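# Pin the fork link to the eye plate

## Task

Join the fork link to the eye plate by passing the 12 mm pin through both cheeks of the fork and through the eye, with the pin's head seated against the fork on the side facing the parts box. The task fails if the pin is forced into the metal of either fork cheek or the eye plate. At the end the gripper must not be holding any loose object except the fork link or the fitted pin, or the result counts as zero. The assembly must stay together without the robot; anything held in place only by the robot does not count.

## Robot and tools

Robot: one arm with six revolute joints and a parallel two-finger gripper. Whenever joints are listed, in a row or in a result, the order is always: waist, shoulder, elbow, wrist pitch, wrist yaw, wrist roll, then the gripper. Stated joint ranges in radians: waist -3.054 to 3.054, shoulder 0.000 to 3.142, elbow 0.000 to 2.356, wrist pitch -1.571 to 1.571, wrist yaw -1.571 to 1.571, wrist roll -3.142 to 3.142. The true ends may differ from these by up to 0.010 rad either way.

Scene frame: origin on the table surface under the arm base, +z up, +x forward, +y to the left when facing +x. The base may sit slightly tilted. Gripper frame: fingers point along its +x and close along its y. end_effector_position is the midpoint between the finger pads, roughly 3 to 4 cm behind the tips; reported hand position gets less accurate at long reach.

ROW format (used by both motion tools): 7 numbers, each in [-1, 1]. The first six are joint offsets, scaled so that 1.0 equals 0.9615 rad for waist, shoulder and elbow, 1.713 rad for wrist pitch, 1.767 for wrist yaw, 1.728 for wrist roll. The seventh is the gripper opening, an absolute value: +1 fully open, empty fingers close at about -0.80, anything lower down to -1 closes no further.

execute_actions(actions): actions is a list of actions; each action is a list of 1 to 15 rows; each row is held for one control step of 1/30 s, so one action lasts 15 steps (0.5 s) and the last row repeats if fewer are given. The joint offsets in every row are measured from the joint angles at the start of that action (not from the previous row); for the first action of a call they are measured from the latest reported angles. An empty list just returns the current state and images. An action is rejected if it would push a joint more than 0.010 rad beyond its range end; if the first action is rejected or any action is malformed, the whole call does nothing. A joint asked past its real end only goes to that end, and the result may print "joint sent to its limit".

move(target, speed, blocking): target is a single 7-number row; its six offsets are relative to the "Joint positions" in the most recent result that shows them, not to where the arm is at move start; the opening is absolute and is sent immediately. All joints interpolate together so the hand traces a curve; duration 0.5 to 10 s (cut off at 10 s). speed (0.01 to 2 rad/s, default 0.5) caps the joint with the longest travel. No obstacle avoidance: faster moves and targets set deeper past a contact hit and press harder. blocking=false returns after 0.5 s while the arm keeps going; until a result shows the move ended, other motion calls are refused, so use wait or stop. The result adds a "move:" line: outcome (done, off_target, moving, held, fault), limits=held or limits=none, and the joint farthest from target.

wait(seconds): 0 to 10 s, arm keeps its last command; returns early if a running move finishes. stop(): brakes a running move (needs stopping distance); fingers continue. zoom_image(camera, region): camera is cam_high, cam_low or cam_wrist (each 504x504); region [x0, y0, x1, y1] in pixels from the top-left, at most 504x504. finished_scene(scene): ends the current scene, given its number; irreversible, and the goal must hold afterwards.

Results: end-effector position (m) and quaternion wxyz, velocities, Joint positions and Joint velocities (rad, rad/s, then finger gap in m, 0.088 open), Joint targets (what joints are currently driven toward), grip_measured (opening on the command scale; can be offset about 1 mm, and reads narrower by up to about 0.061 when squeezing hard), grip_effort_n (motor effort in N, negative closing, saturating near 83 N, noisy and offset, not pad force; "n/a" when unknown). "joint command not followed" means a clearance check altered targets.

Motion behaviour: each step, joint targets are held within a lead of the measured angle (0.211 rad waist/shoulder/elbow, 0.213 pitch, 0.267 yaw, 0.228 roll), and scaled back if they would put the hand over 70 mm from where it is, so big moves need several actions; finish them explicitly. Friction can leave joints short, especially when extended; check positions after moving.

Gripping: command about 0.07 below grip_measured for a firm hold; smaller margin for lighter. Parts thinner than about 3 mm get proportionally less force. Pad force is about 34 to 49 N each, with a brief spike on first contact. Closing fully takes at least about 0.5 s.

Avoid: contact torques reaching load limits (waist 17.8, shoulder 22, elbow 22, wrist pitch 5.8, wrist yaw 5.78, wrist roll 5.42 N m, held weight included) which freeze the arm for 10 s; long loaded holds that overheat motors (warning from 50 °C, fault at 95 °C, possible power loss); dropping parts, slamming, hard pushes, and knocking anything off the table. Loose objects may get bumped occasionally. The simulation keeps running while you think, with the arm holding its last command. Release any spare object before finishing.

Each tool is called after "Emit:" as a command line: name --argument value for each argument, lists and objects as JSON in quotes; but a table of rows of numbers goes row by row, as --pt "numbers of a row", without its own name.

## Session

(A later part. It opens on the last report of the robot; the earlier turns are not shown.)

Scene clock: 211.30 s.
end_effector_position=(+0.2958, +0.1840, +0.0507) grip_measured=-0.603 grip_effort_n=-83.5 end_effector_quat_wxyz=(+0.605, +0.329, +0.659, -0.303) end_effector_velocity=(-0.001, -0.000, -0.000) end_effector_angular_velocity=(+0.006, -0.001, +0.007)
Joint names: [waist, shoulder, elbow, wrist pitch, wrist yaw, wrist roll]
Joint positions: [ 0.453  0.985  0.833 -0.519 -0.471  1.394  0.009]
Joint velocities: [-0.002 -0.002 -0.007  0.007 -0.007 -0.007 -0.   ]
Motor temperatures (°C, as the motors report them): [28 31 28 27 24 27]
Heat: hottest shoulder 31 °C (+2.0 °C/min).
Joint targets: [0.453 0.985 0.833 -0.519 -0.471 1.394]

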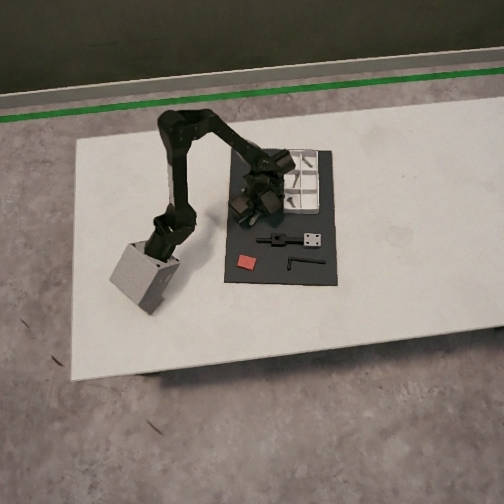

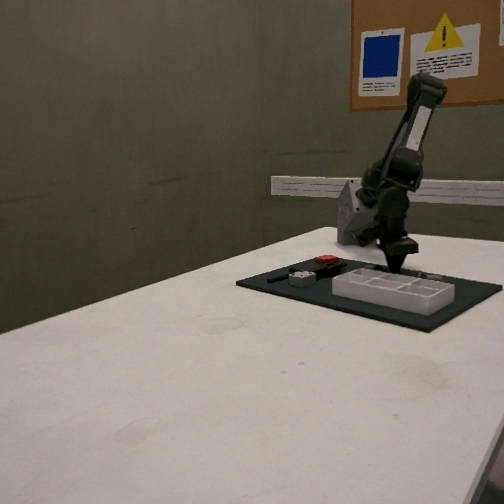

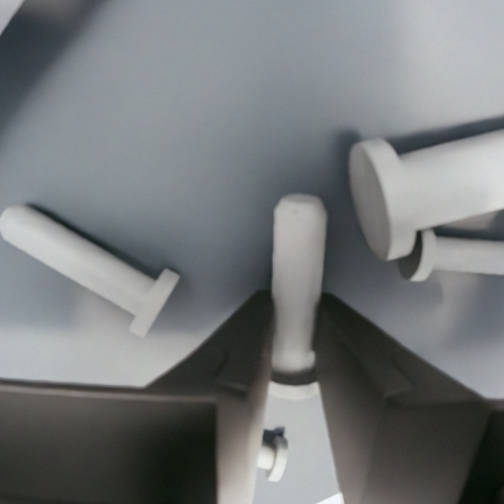

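Emit:
move --target '[-0.06,-0.15,0.02,-0.09,-0.02,0,-0.7]' --speed 0.4

Emit:
move --target '[-0.457,0.38,0.25,-0.045,-0.139,0.241,-0.7]' --speed 0.6

Scene clock: 220.63 s.
end_effector_position=(+0.2863, +0.1841, +0.0866) grip_measured=-0.603 grip_effort_n=-83.5 end_effector_quat_wxyz=(+0.605, +0.339, +0.649, -0.314) end_effector_velocity=(-0.000, +0.001, +0.002) end_effector_angular_velocity=(+0.006, +0.000, -0.008)
Joint names: [waist, shoulder, elbow, wrist pitch, wrist yaw, wrist roll]
Joint positions: [ 0.399  0.852  0.844 -0.672 -0.501  1.394  0.009]
Joint velocities: [-0.002 -0.007  0.002 -0.007 -0.007  0.007 -0.   ]
Motor temperatures (°C, as the motors report them): [28 31 28 26 24 27]
Heat: hottest shoulder 31 °C (+2.0 °C/min).
Joint targets: [0.395 0.840 0.852 -0.674 -0.506 1.394]
move: off_target; limits=none; farthest joint: the shoulder, 0.011 radians from its target (0.144 radians at the start)

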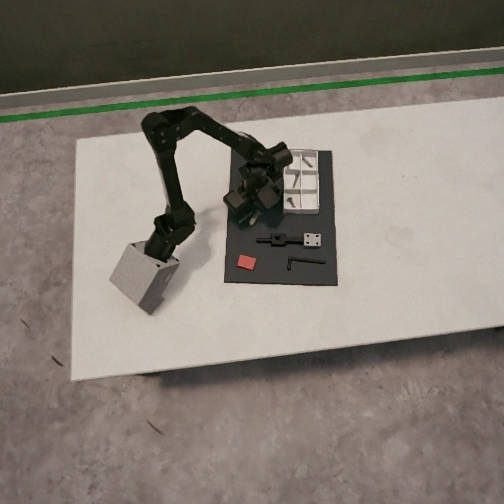

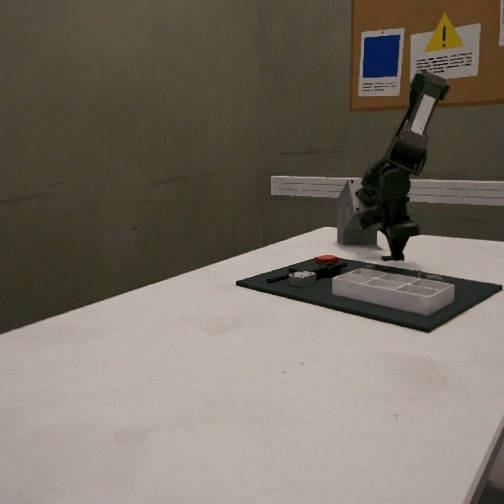

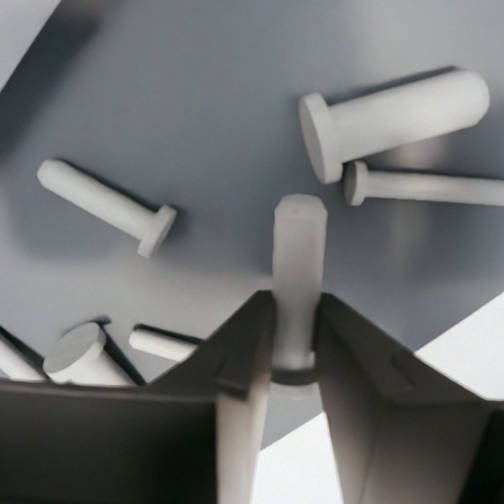

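Scene clock: 222.00 s.
end_effector_position=(+0.3707, +0.1003, +0.0896) grip_measured=-0.603 grip_effort_n=-83.5 end_effector_quat_wxyz=(+0.457, +0.538, +0.456, -0.542) end_effector_velocity=(-0.002, -0.002, +0.000) end_effector_angular_velocity=(+0.002, +0.005, -0.005)
Joint names: [waist, shoulder, elbow, wrist pitch, wrist yaw, wrist roll]
Joint positions: [-0.036  1.208  1.076 -0.747 -0.741  1.807  0.009]
Joint velocities: [-0.007  0.002 -0.002 -0.007 -0.007 -0.007  0.   ]
Motor temperatures (°C, as the motors report them): [28 31 28 26 24 27]
Heat: hottest shoulder 31 °C (+2.0 °C/min).
Joint targets: [-0.040 1.217 1.085 -0.749 -0.746 1.810]
move: done; limits=none; farthest joint: the shoulder, 0.010 radians from its target (0.366 radians at the start)

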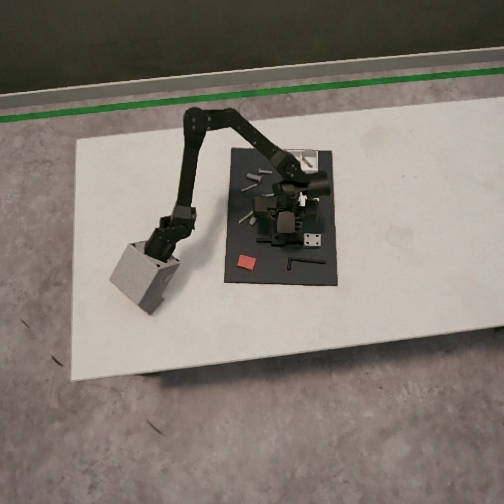

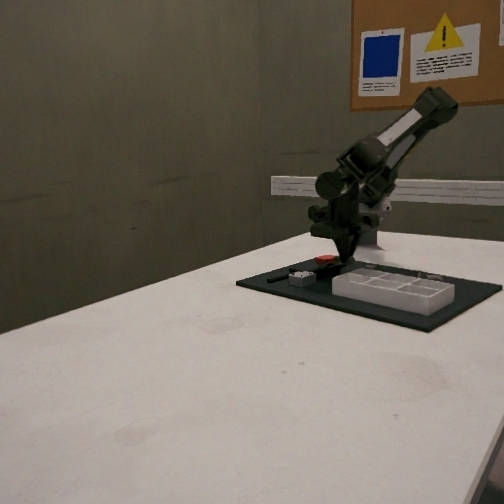

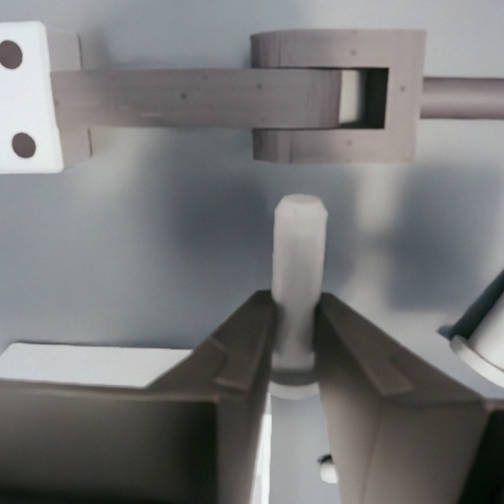

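Emit:
move --target '[0.105,0.045,-0.068,0.094,0.036,0.062,-0.7]' --speed 0.2

Emit:
zoom_image --camera "cam_low" --region '[300, 235, 380, 290]'

Scene clock: 230.70 s.
end_effector_position=(+0.3689, +0.1040, +0.0586) grip_measured=-0.603 grip_effort_n=-83.5 end_effector_quat_wxyz=(+0.454, +0.541, +0.457, -0.541) end_effector_velocity=(-0.002, +0.002, -0.000) end_effector_angular_velocity=(+0.008, +0.008, +0.004)
Joint names: [waist, shoulder, elbow, wrist pitch, wrist yaw, wrist roll]
Joint positions: [ 0.063  1.242  1.017 -0.588 -0.683  1.911  0.009]
Joint velocities: [ 0.002 -0.002 -0.002 -0.007 -0.007 -0.007 -0.   ]
Motor temperatures (°C, as the motors report them): [29 31 28 26 24 27]
Heat: hottest shoulder 31 °C (+2.0 °C/min).
Joint targets: [0.065 1.251 1.010 -0.586 -0.678 1.914]
move: done; limits=none; farthest joint: the shoulder, 0.009 radians from its target (0.043 radians at the start)

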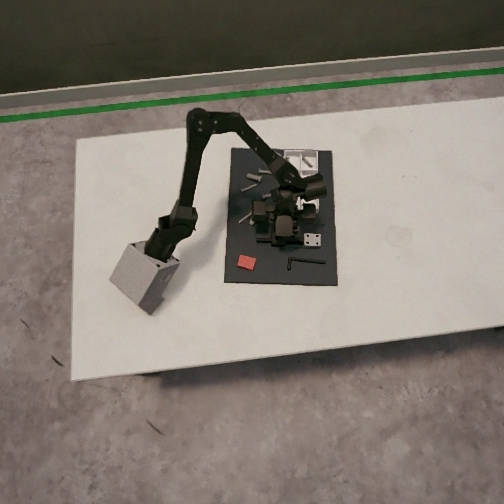

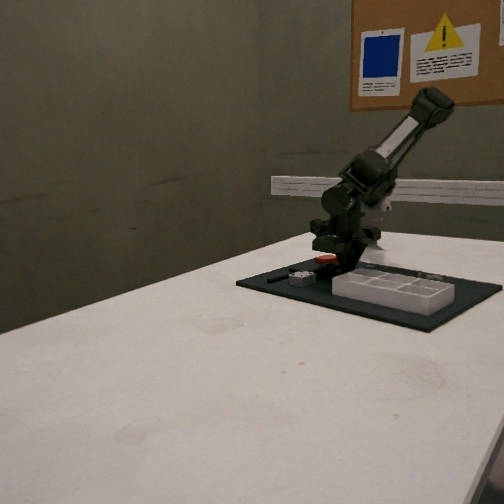

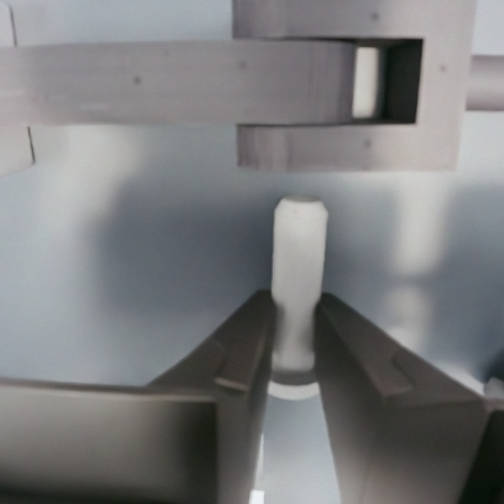

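Region (300, 235, 380, 290) of cam_low's 504x504 image, scaled by 6.300, with more detail than that image has; it fills the top 346 rows of this view, and the rest is white.

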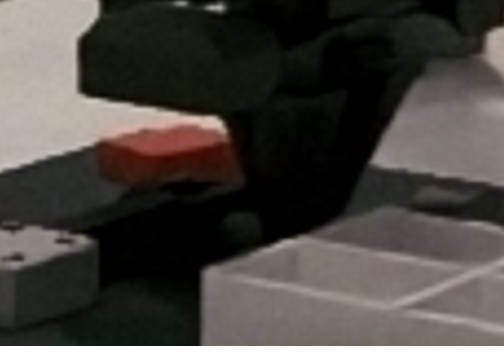

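Emit:
execute_actions --actions '[[[0.011,0.017,-0.009,0.01,0.0055,0.007,-0.7]],[[0.011,0.017,-0.009,0.01,0.0055,0.007,-0.7]]]'

Emit:
zoom_image --camera "cam_wrist" --region '[200, 60, 400, 260]'

Scene clock: 239.87 s.
end_effector_position=(+0.3705, +0.1046, +0.0528) grip_measured=-0.603 grip_effort_n=-83.5 end_effector_quat_wxyz=(+0.454, +0.543, +0.456, -0.540) end_effector_velocity=(-0.001, +0.002, +0.001) end_effector_angular_velocity=(+0.008, +0.005, +0.007)
Joint names: [waist, shoulder, elbow, wrist pitch, wrist yaw, wrist roll]
Joint positions: [ 0.078  1.255  1.014 -0.558 -0.674  1.93   0.009]
Joint velocities: [ 0.002 -0.002  0.002 -0.007 -0.007 -0.007 -0.   ]
Motor temperatures (°C, as the motors report them): [29 31 28 26 24 27]
Heat: hottest shoulder 31 °C (+2.0 °C/min).
Joint targets: [0.082 1.265 1.007 -0.555 -0.669 1.933]

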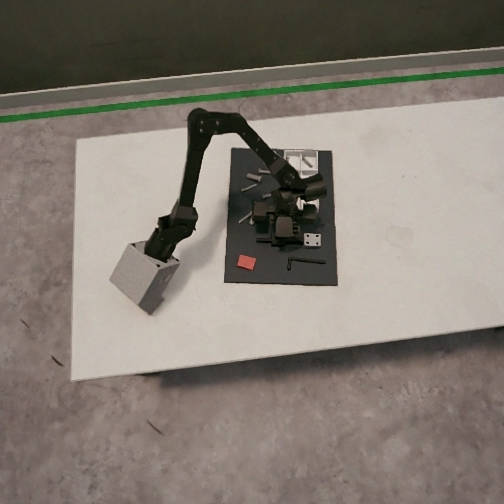

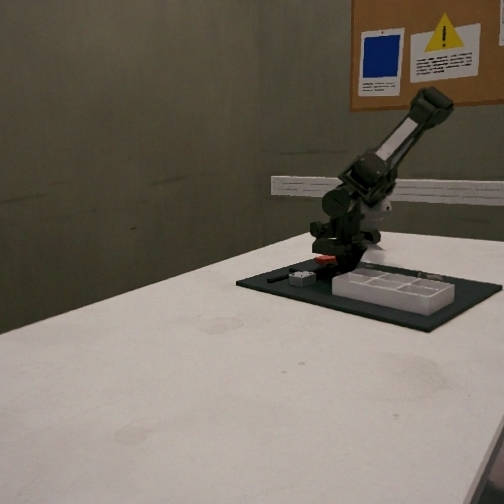

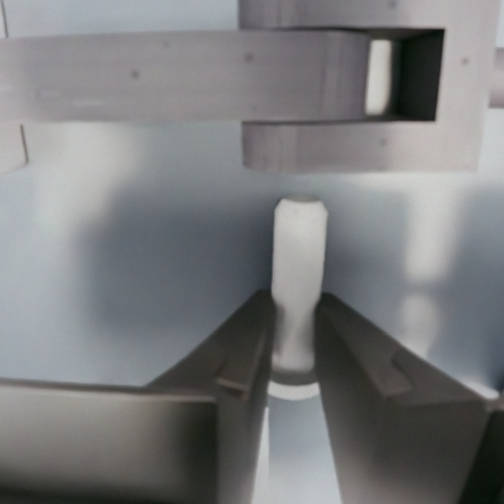

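Region (200, 60, 400, 260) of cam_wrist's 504x504 image, scaled by 2.520, with more detail than that image has.

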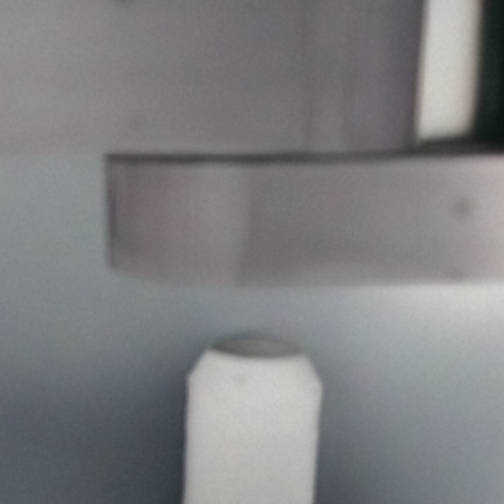

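Emit:
execute_actions --actions '[[[0.008,0.013,-0.0105,0.007,0.0045,0.005,-0.7]]]'

Scene clock: 242.47 s.
end_effector_position=(+0.3704, +0.1043, +0.0520) grip_measured=-0.603 grip_effort_n=-83.5 end_effector_quat_wxyz=(+0.453, +0.544, +0.455, -0.540) end_effector_velocity=(-0.005, -0.001, -0.001) end_effector_angular_velocity=(+0.002, +0.021, -0.011)
Joint names: [waist, shoulder, elbow, wrist pitch, wrist yaw, wrist roll]
Joint positions: [ 0.08   1.255  1.01  -0.551 -0.673  1.936  0.009]
Joint velocities: [-0.002  0.002 -0.002 -0.022 -0.007 -0.007 -0.   ]
Motor temperatures (°C, as the motors report them): [29 31 27 26 24 27]
Heat: hottest shoulder 31 °C (+2.0 °C/min).
Joint targets: [0.086 1.268 1.003 -0.546 -0.667 1.939]

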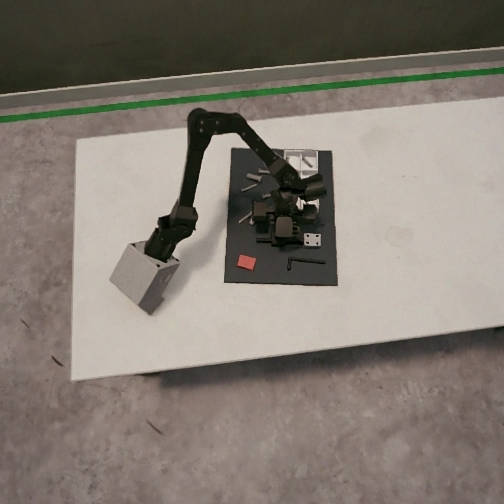

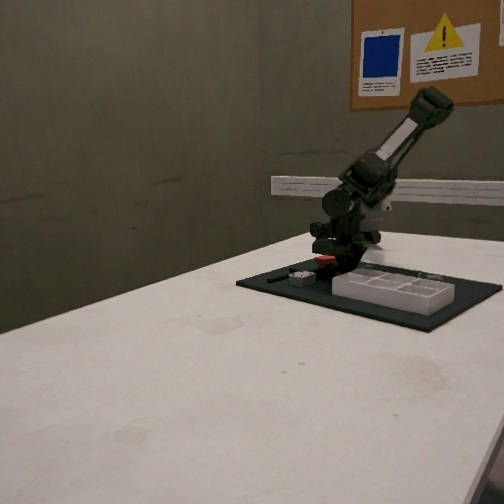

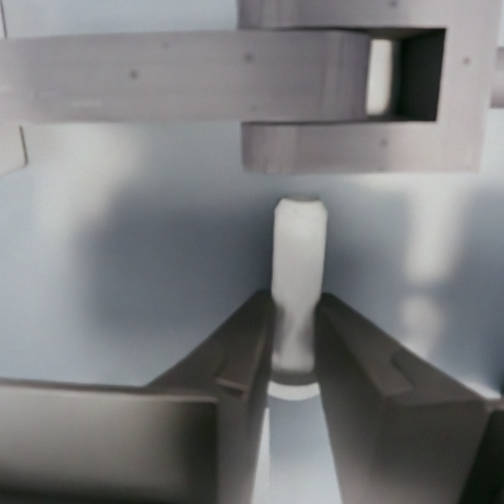

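Emit:
execute_actions --actions '[[[-0.034,0,0.011,-0.012,-0.013,-0.022,-0.7],[-0.034,0,0.011,-0.012,-0.013,-0.022,-0.7],[-0.034,0,0.011,-0.012,-0.013,-0.022,-0.7],[-0.034,0.014,0.011,-0.012,-0.013,-0.022,-0.7]]]'

Emit:
zoom_image --camera "cam_wrist" --region '[200, 60, 400, 260]'

Scene clock: 247.13 s.
end_effector_position=(+0.3702, +0.0983, +0.0556) grip_measured=-0.603 grip_effort_n=-83.5 end_effector_quat_wxyz=(+0.455, +0.541, +0.457, -0.540) end_effector_velocity=(-0.002, -0.001, -0.001) end_effector_angular_velocity=(+0.004, +0.009, -0.002)
Joint names: [waist, shoulder, elbow, wrist pitch, wrist yaw, wrist roll]
Joint positions: [ 0.052  1.259  1.012 -0.57  -0.69   1.901  0.009]
Joint velocities: [-0.002  0.002 -0.002 -0.007 -0.007 -0.007 -0.   ]
Motor temperatures (°C, as the motors report them): [29 30 27 27 24 27]
Heat: hottest shoulder 30 °C (+1.0 °C/min).
Joint targets: [0.047 1.268 1.021 -0.572 -0.696 1.898]

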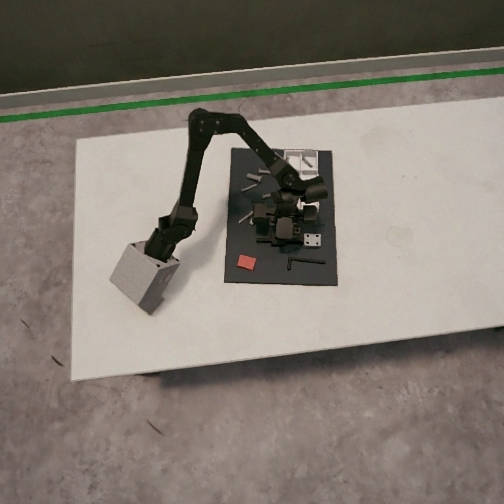

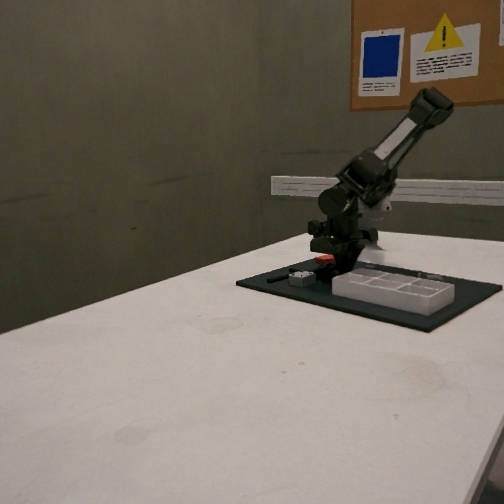

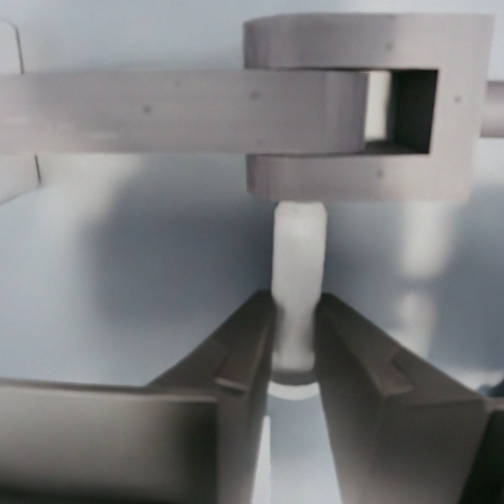

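Region (200, 60, 400, 260) of cam_wrist's 504x504 image, scaled by 2.520, with more detail than that image has.

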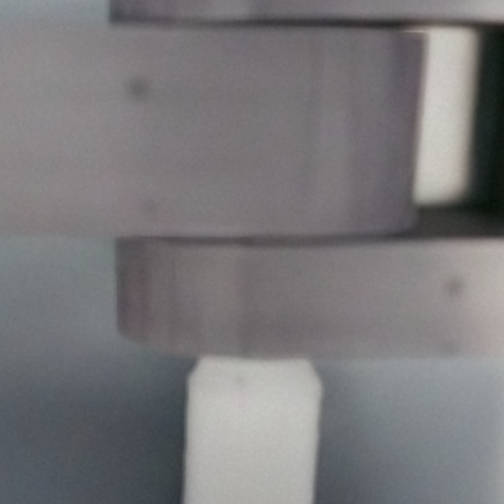

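Emit:
execute_actions --actions '[[[-0.0155,0.012,-0.0135,0.002,-0.0065,-0.007,-0.7]],[[-0.0145,0.0135,-0.0115,0.002,-0.0065,-0.007,-0.7]]]'

Scene clock: 251.10 s.
end_effector_position=(+0.3692, +0.0925, +0.0558) grip_measured=-0.603 grip_effort_n=-83.5 end_effector_quat_wxyz=(+0.455, +0.541, +0.457, -0.539) end_effector_velocity=(-0.007, +0.003, -0.001) end_effector_angular_velocity=(+0.020, +0.025, +0.006)
Joint names: [waist, shoulder, elbow, wrist pitch, wrist yaw, wrist roll]
Joint positions: [ 0.033  1.265  1.003 -0.565 -0.705  1.882  0.009]
Joint velocities: [ 0.002 -0.002 -0.007 -0.022 -0.022 -0.022 -0.   ]
Motor temperatures (°C, as the motors report them): [29 30 27 27 24 27]
Heat: hottest shoulder 30 °C (+1.0 °C/min).
Joint targets: [0.027 1.275 0.995 -0.565 -0.708 1.879]

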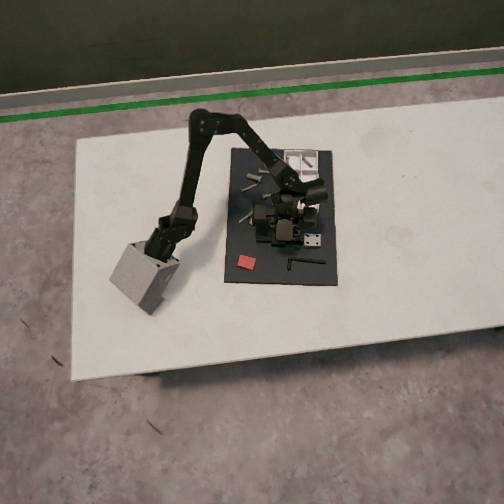

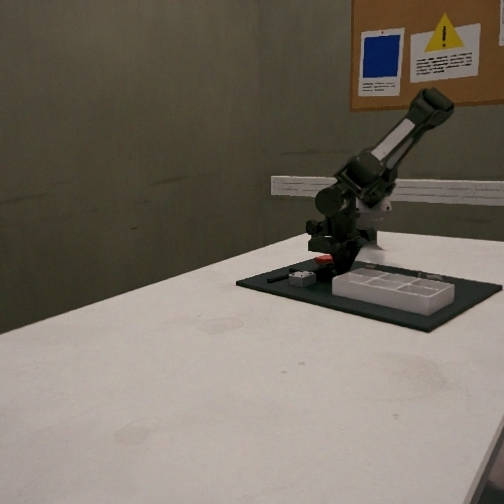

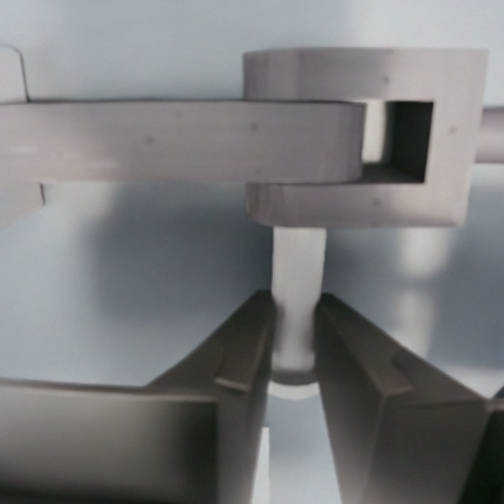

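Emit:
execute_actions --actions '[[[-0.0145,0.013,-0.0125,0,-0.004,-0.007,-0.7]]]'

Emit:
zoom_image --camera "cam_wrist" --region '[200, 100, 400, 300]'

Scene clock: 253.97 s.
end_effector_position=(+0.3690, +0.0912, +0.0560) grip_measured=-0.603 grip_effort_n=-83.5 end_effector_quat_wxyz=(+0.456, +0.541, +0.459, -0.537) end_effector_velocity=(-0.004, -0.001, +0.001) end_effector_angular_velocity=(+0.001, +0.013, -0.026)
Joint names: [waist, shoulder, elbow, wrist pitch, wrist yaw, wrist roll]
Joint positions: [ 0.027  1.267  1.001 -0.564 -0.712  1.872  0.009]
Joint velocities: [-0.007 -0.002 -0.002 -0.022 -0.007  0.007 -0.   ]
Motor temperatures (°C, as the motors report them): [29 30 27 27 24 27]
Heat: hottest shoulder 30 °C (+0.0 °C/min).
Joint targets: [0.019 1.278 0.991 -0.565 -0.712 1.870]

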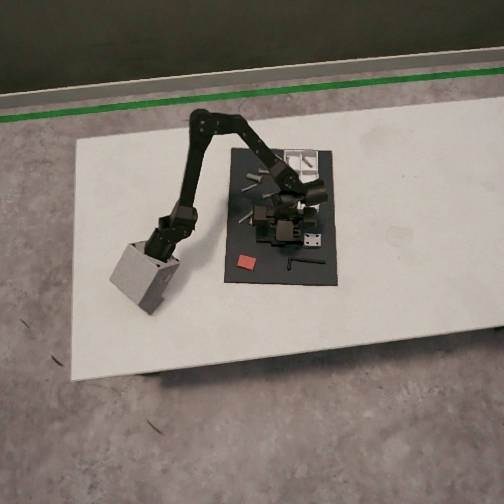

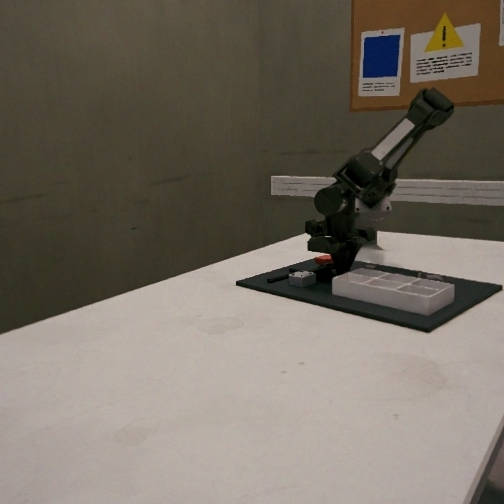

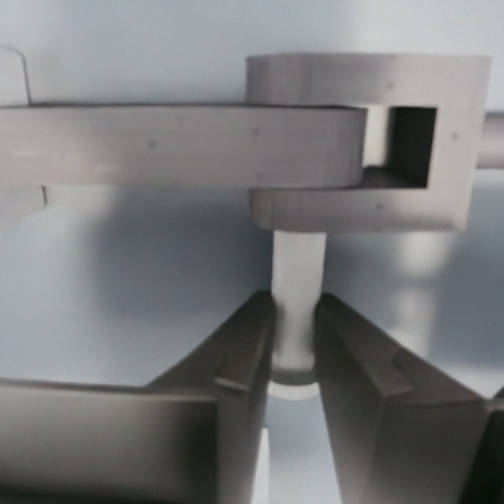

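Region (200, 100, 400, 300) of cam_wrist's 504x504 image, scaled by 2.520, with more detail than that image has.

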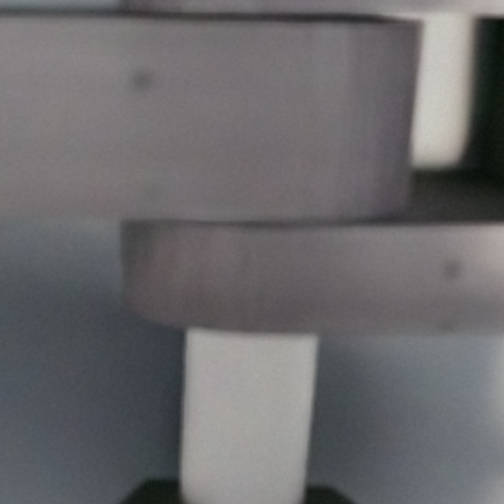

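Emit:
execute_actions --actions '[[[0,0,0,0,-0.005,0,-0.7],[0,0,0,0,-0.005,0,-0.7],[0,0,0,0,-0.005,0,-0.7],[0,0,0,0,-0.005,0,-0.7],[0,0,0,-0.005,-0.005,0,-0.7]],[[0,0,0,0,0.008,0,-0.7]]]'

Emit:
zoom_image --camera "cam_wrist" --region '[200, 100, 400, 300]'

Scene clock: 258.60 s.
end_effector_position=(+0.3685, +0.0912, +0.0558) grip_measured=-0.603 grip_effort_n=-83.5 end_effector_quat_wxyz=(+0.455, +0.540, +0.460, -0.538) end_effector_velocity=(-0.001, -0.001, +0.002) end_effector_angular_velocity=(-0.009, -0.001, +0.019)
Joint names: [waist, shoulder, elbow, wrist pitch, wrist yaw, wrist roll]
Joint positions: [ 0.027  1.267  1.    -0.565 -0.711  1.872  0.009]
Joint velocities: [-0.002 -0.007 -0.002 -0.007  0.007 -0.022 -0.   ]
Motor temperatures (°C, as the motors report them): [29 30 27 26 24 27]
Heat: hottest shoulder 30 °C (+0.0 °C/min).
Joint targets: [0.027 1.267 1.000 -0.566 -0.701 1.872]

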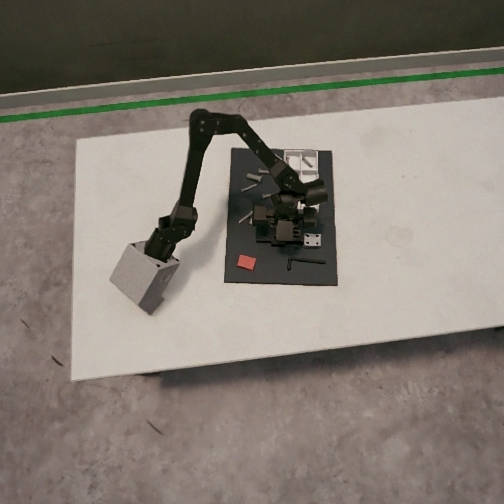

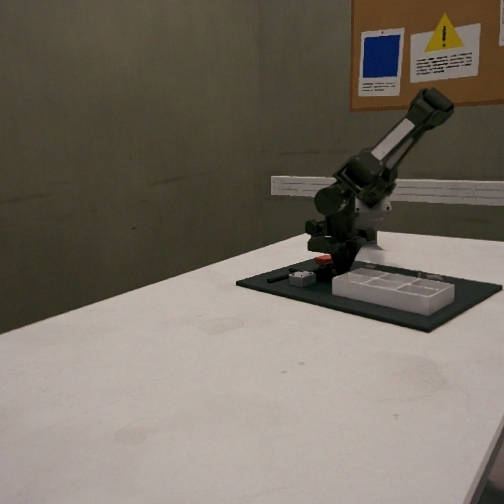

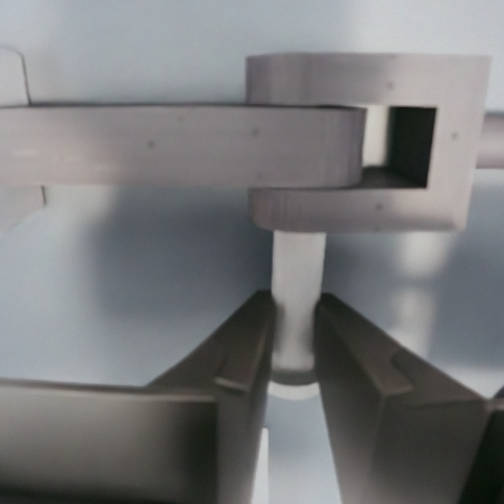

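Region (200, 100, 400, 300) of cam_wrist's 504x504 image, scaled by 2.520, with more detail than that image has.

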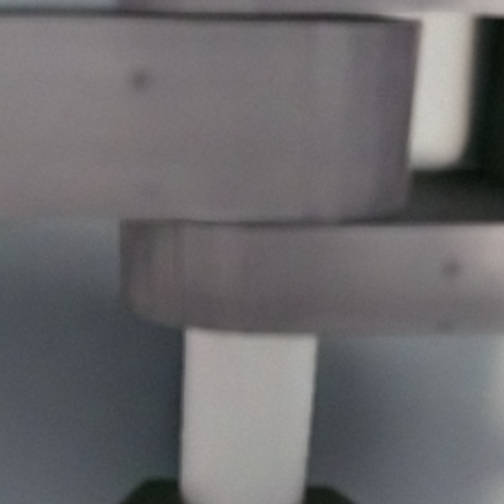

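Emit:
execute_actions --actions '[[[0,0,0,0,-0.006,0,-0.7],[0,0,0,0,-0.006,0,-0.7],[0,0,0,0,-0.006,0,-0.7],[0,0,0,0,-0.006,0,-0.7],[0,0.0125,-0.0105,0.004,-0.006,0,-0.7]],[[0,0,0,0,0.01,0,-0.7]]]'

Scene clock: 267.10 s.
end_effector_position=(+0.3689, +0.0911, +0.0551) grip_measured=-0.603 grip_effort_n=-83.5 end_effector_quat_wxyz=(+0.456, +0.540, +0.460, -0.537) end_effector_velocity=(-0.002, +0.000, +0.001) end_effector_angular_velocity=(+0.005, +0.005, +0.001)
Joint names: [waist, shoulder, elbow, wrist pitch, wrist yaw, wrist roll]
Joint positions: [ 0.029  1.268  0.999 -0.559 -0.711  1.872  0.009]
Joint velocities: [-0.002 -0.002 -0.002 -0.007 -0.007 -0.007 -0.   ]
Motor temperatures (°C, as the motors report them): [29 31 27 26 24 27]
Heat: hottest shoulder 31 °C (+0.0 °C/min).
Joint targets: [0.027 1.268 0.999 -0.559 -0.699 1.872]

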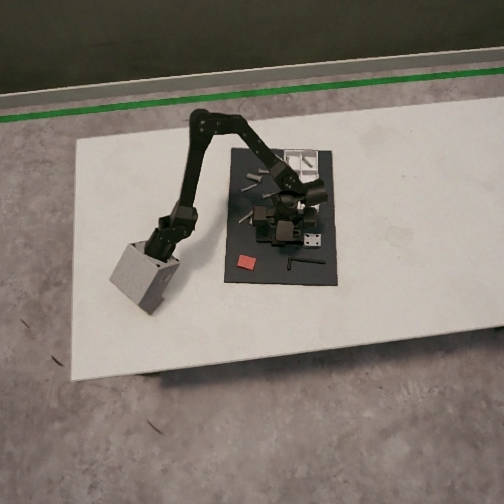

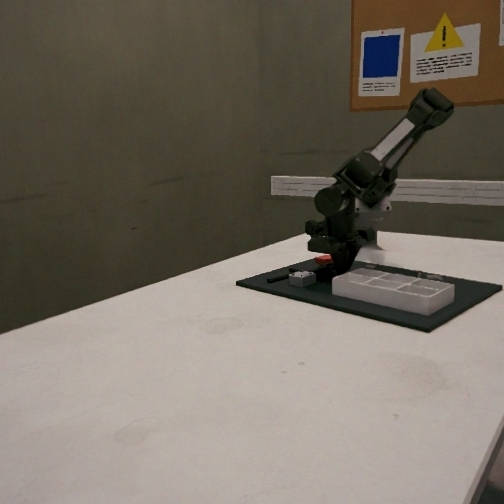

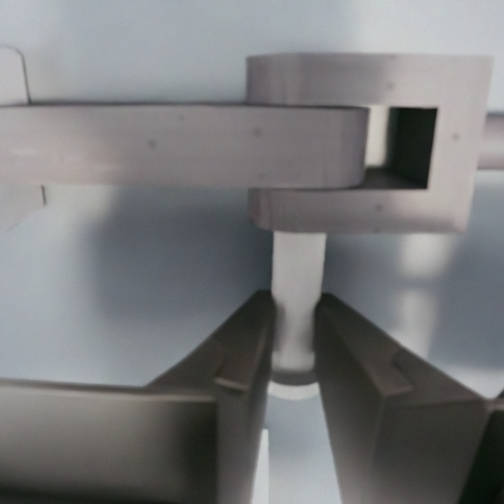

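Emit:
execute_actions --actions '[[[0,0,0,0,-0.006,0,-0.7],[0,0,0,0,-0.006,0,-0.7],[0,0,0,0,-0.006,0,-0.7],[0,0,0,0,-0.006,0,-0.7],[0,0.013,-0.012,0.002,-0.006,0,-0.7]],[[0,0,0,0,0.01,0,-0.7]]]'

Emit:
zoom_image --camera "cam_low" --region '[310, 250, 360, 285]'

Scene clock: 270.60 s.
end_effector_position=(+0.3689, +0.0911, +0.0546) grip_measured=-0.603 grip_effort_n=-83.5 end_effector_quat_wxyz=(+0.457, +0.540, +0.460, -0.536) end_effector_velocity=(-0.004, -0.000, +0.001) end_effector_angular_velocity=(+0.003, +0.016, -0.008)
Joint names: [waist, shoulder, elbow, wrist pitch, wrist yaw, wrist roll]
Joint positions: [ 0.03   1.269  0.997 -0.555 -0.71   1.872  0.009]
Joint velocities: [-0.002 -0.002 -0.002 -0.022 -0.007 -0.007 -0.   ]
Motor temperatures (°C, as the motors report them): [29 31 27 26 24 27]
Heat: hottest shoulder 31 °C (+0.0 °C/min).
Joint targets: [0.029 1.269 0.997 -0.555 -0.696 1.872]

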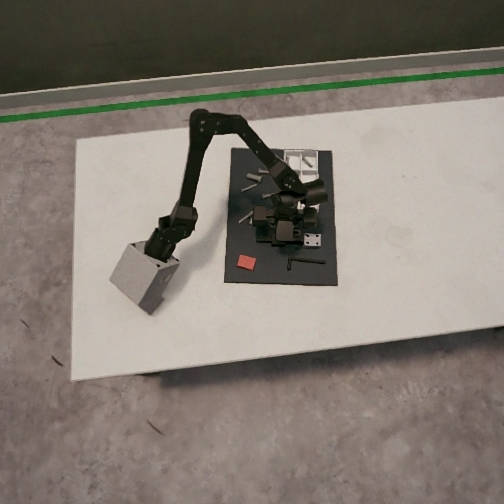

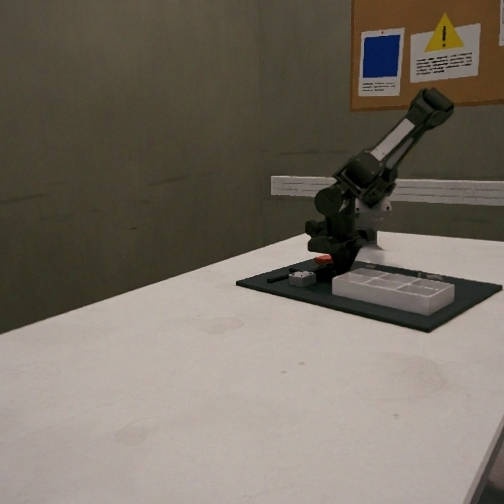

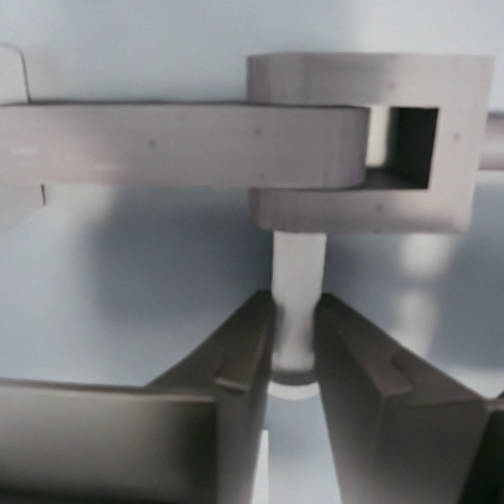

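Region (310, 250, 360, 285) of cam_low's 504x504 image, scaled by 10.080, with more detail than that image has; it fills the top 353 rows of this view, and the rest is white.

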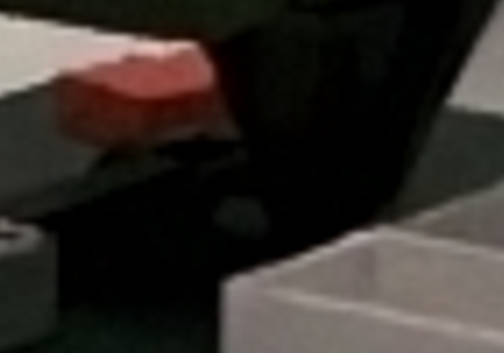

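Emit:
execute_actions --actions '[[[-0.019,0.014,-0.014,-0.002,0.008,-0.003,-0.7]]]'

Scene clock: 275.67 s.
end_effector_position=(+0.3685, +0.0860, +0.0551) grip_measured=-0.603 grip_effort_n=-83.5 end_effector_quat_wxyz=(+0.459, +0.539, +0.454, -0.541) end_effector_velocity=(-0.001, +0.000, +0.000) end_effector_angular_velocity=(+0.005, +0.005, +0.001)
Joint names: [waist, shoulder, elbow, wrist pitch, wrist yaw, wrist roll]
Joint positions: [ 0.02   1.271  0.993 -0.556 -0.702  1.869  0.009]
Joint velocities: [-0.002  0.002  0.002 -0.007 -0.007 -0.007 -0.   ]
Motor temperatures (°C, as the motors report them): [29 31 27 26 24 27]
Heat: hottest shoulder 31 °C (+0.0 °C/min).
Joint targets: [0.012 1.282 0.984 -0.559 -0.696 1.867]

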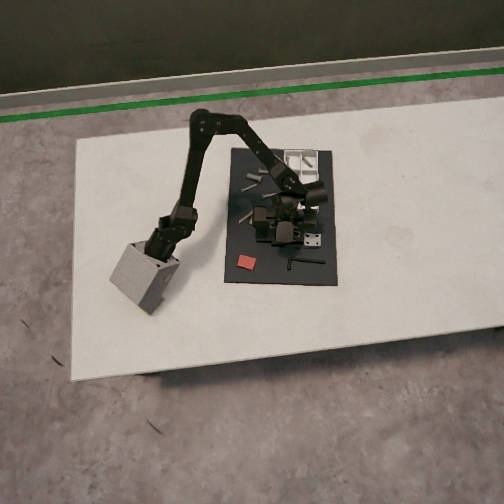

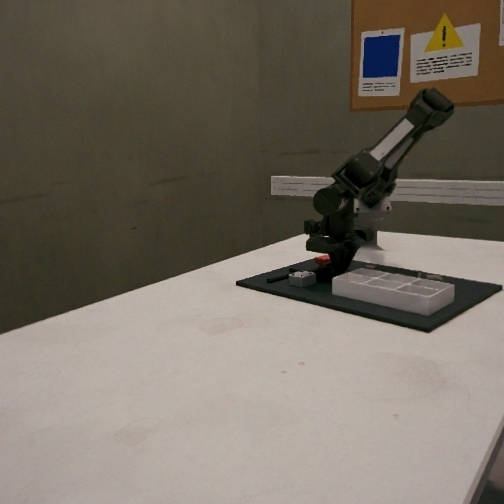

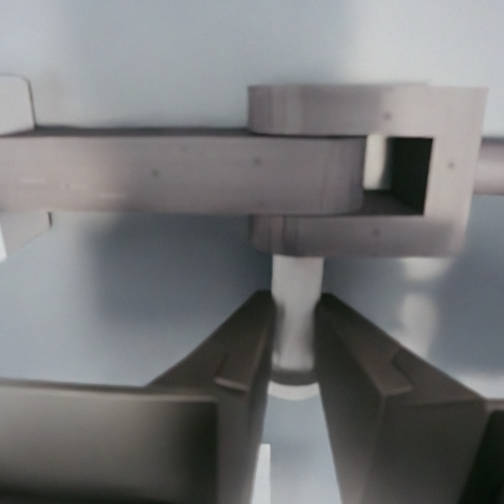

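Emit:
execute_actions --actions '[[[0,0,0,-0.011,0,-0.006,-0.7]]]'

Emit:
zoom_image --camera "cam_wrist" --region '[200, 100, 400, 300]'

Scene clock: 280.07 s.
end_effector_position=(+0.3670, +0.0860, +0.0553) grip_measured=-0.603 grip_effort_n=-83.5 end_effector_quat_wxyz=(+0.459, +0.536, +0.457, -0.542) end_effector_velocity=(+0.004, +0.002, +0.001) end_effector_angular_velocity=(+0.020, -0.018, +0.017)
Joint names: [waist, shoulder, elbow, wrist pitch, wrist yaw, wrist roll]
Joint positions: [ 0.02   1.271  0.994 -0.566 -0.702  1.859  0.009]
Joint velocities: [-0.007 -0.002 -0.002  0.022 -0.022 -0.007 -0.   ]
Motor temperatures (°C, as the motors report them): [30 31 27 26 24 27]
Heat: hottest shoulder 31 °C (+0.0 °C/min).
Joint targets: [0.020 1.271 0.993 -0.575 -0.702 1.858]

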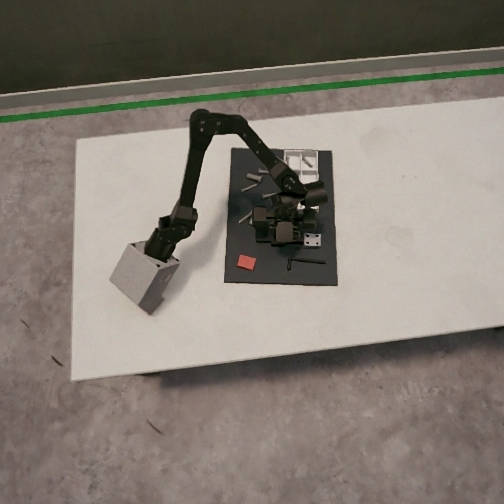

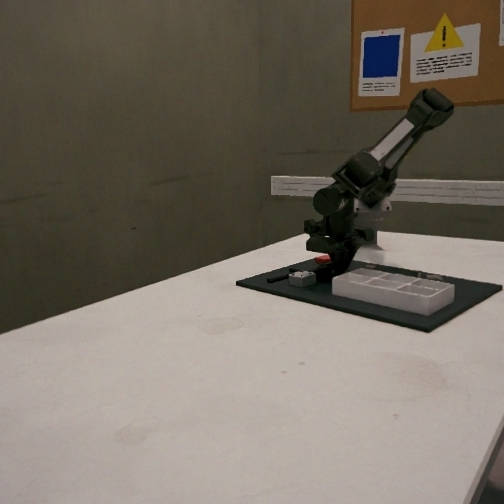

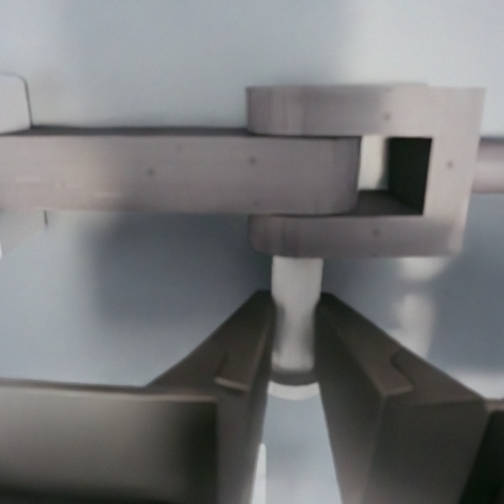

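Region (200, 100, 400, 300) of cam_wrist's 504x504 image, scaled by 2.520, with more detail than that image has.

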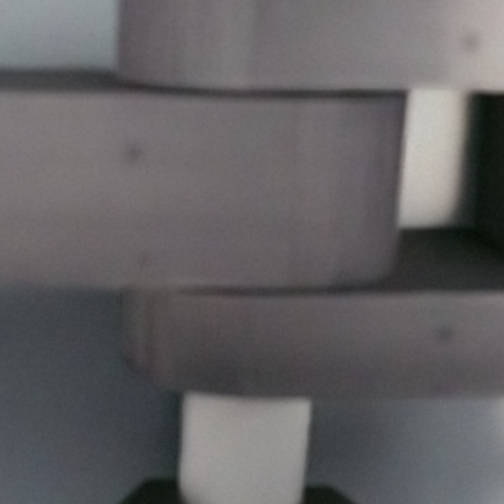

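Emit:
execute_actions --actions '[[[-0.018,0.015,-0.014,0,-0.002,-0.005,-0.7]],[[-0.018,0.015,-0.014,0,-0.004,-0.006,-0.7]]]'

Scene clock: 285.10 s.
end_effector_position=(+0.3670, +0.0844, +0.0558) grip_measured=-0.603 grip_effort_n=-83.5 end_effector_quat_wxyz=(+0.457, +0.538, +0.461, -0.537) end_effector_velocity=(-0.006, -0.003, -0.000) end_effector_angular_velocity=(-0.011, +0.018, -0.012)
Joint names: [waist, shoulder, elbow, wrist pitch, wrist yaw, wrist roll]
Joint positions: [ 0.007  1.275  0.99  -0.562 -0.724  1.845  0.009]
Joint velocities: [-0.002 -0.002 -0.007 -0.022  0.007 -0.007  0.   ]
Motor temperatures (°C, as the motors report them): [30 31 27 26 24 27]
Heat: hottest shoulder 31 °C (+0.0 °C/min).
Joint targets: [-0.004 1.288 0.979 -0.564 -0.718 1.842]

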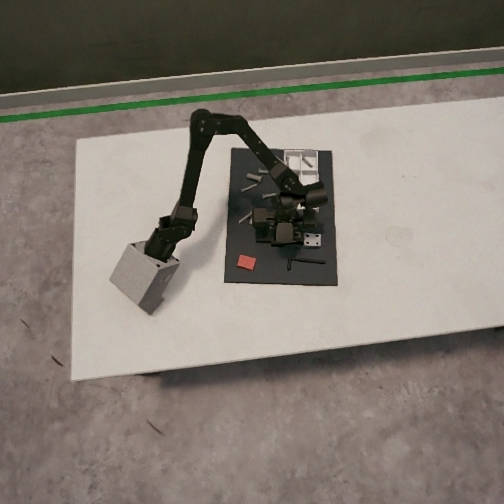

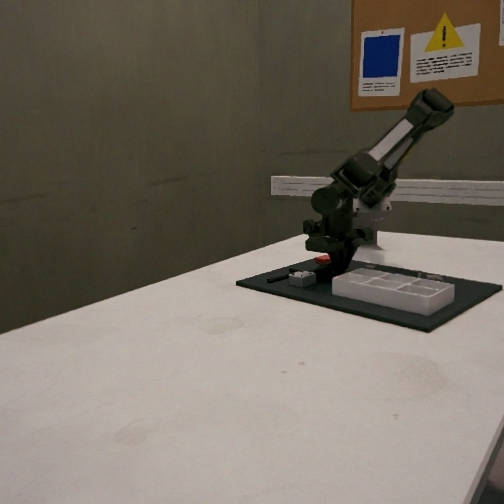

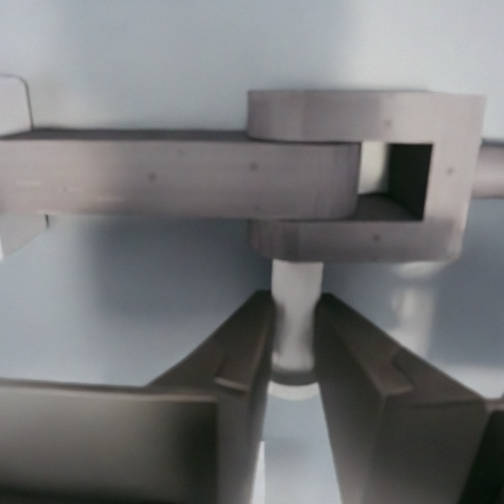

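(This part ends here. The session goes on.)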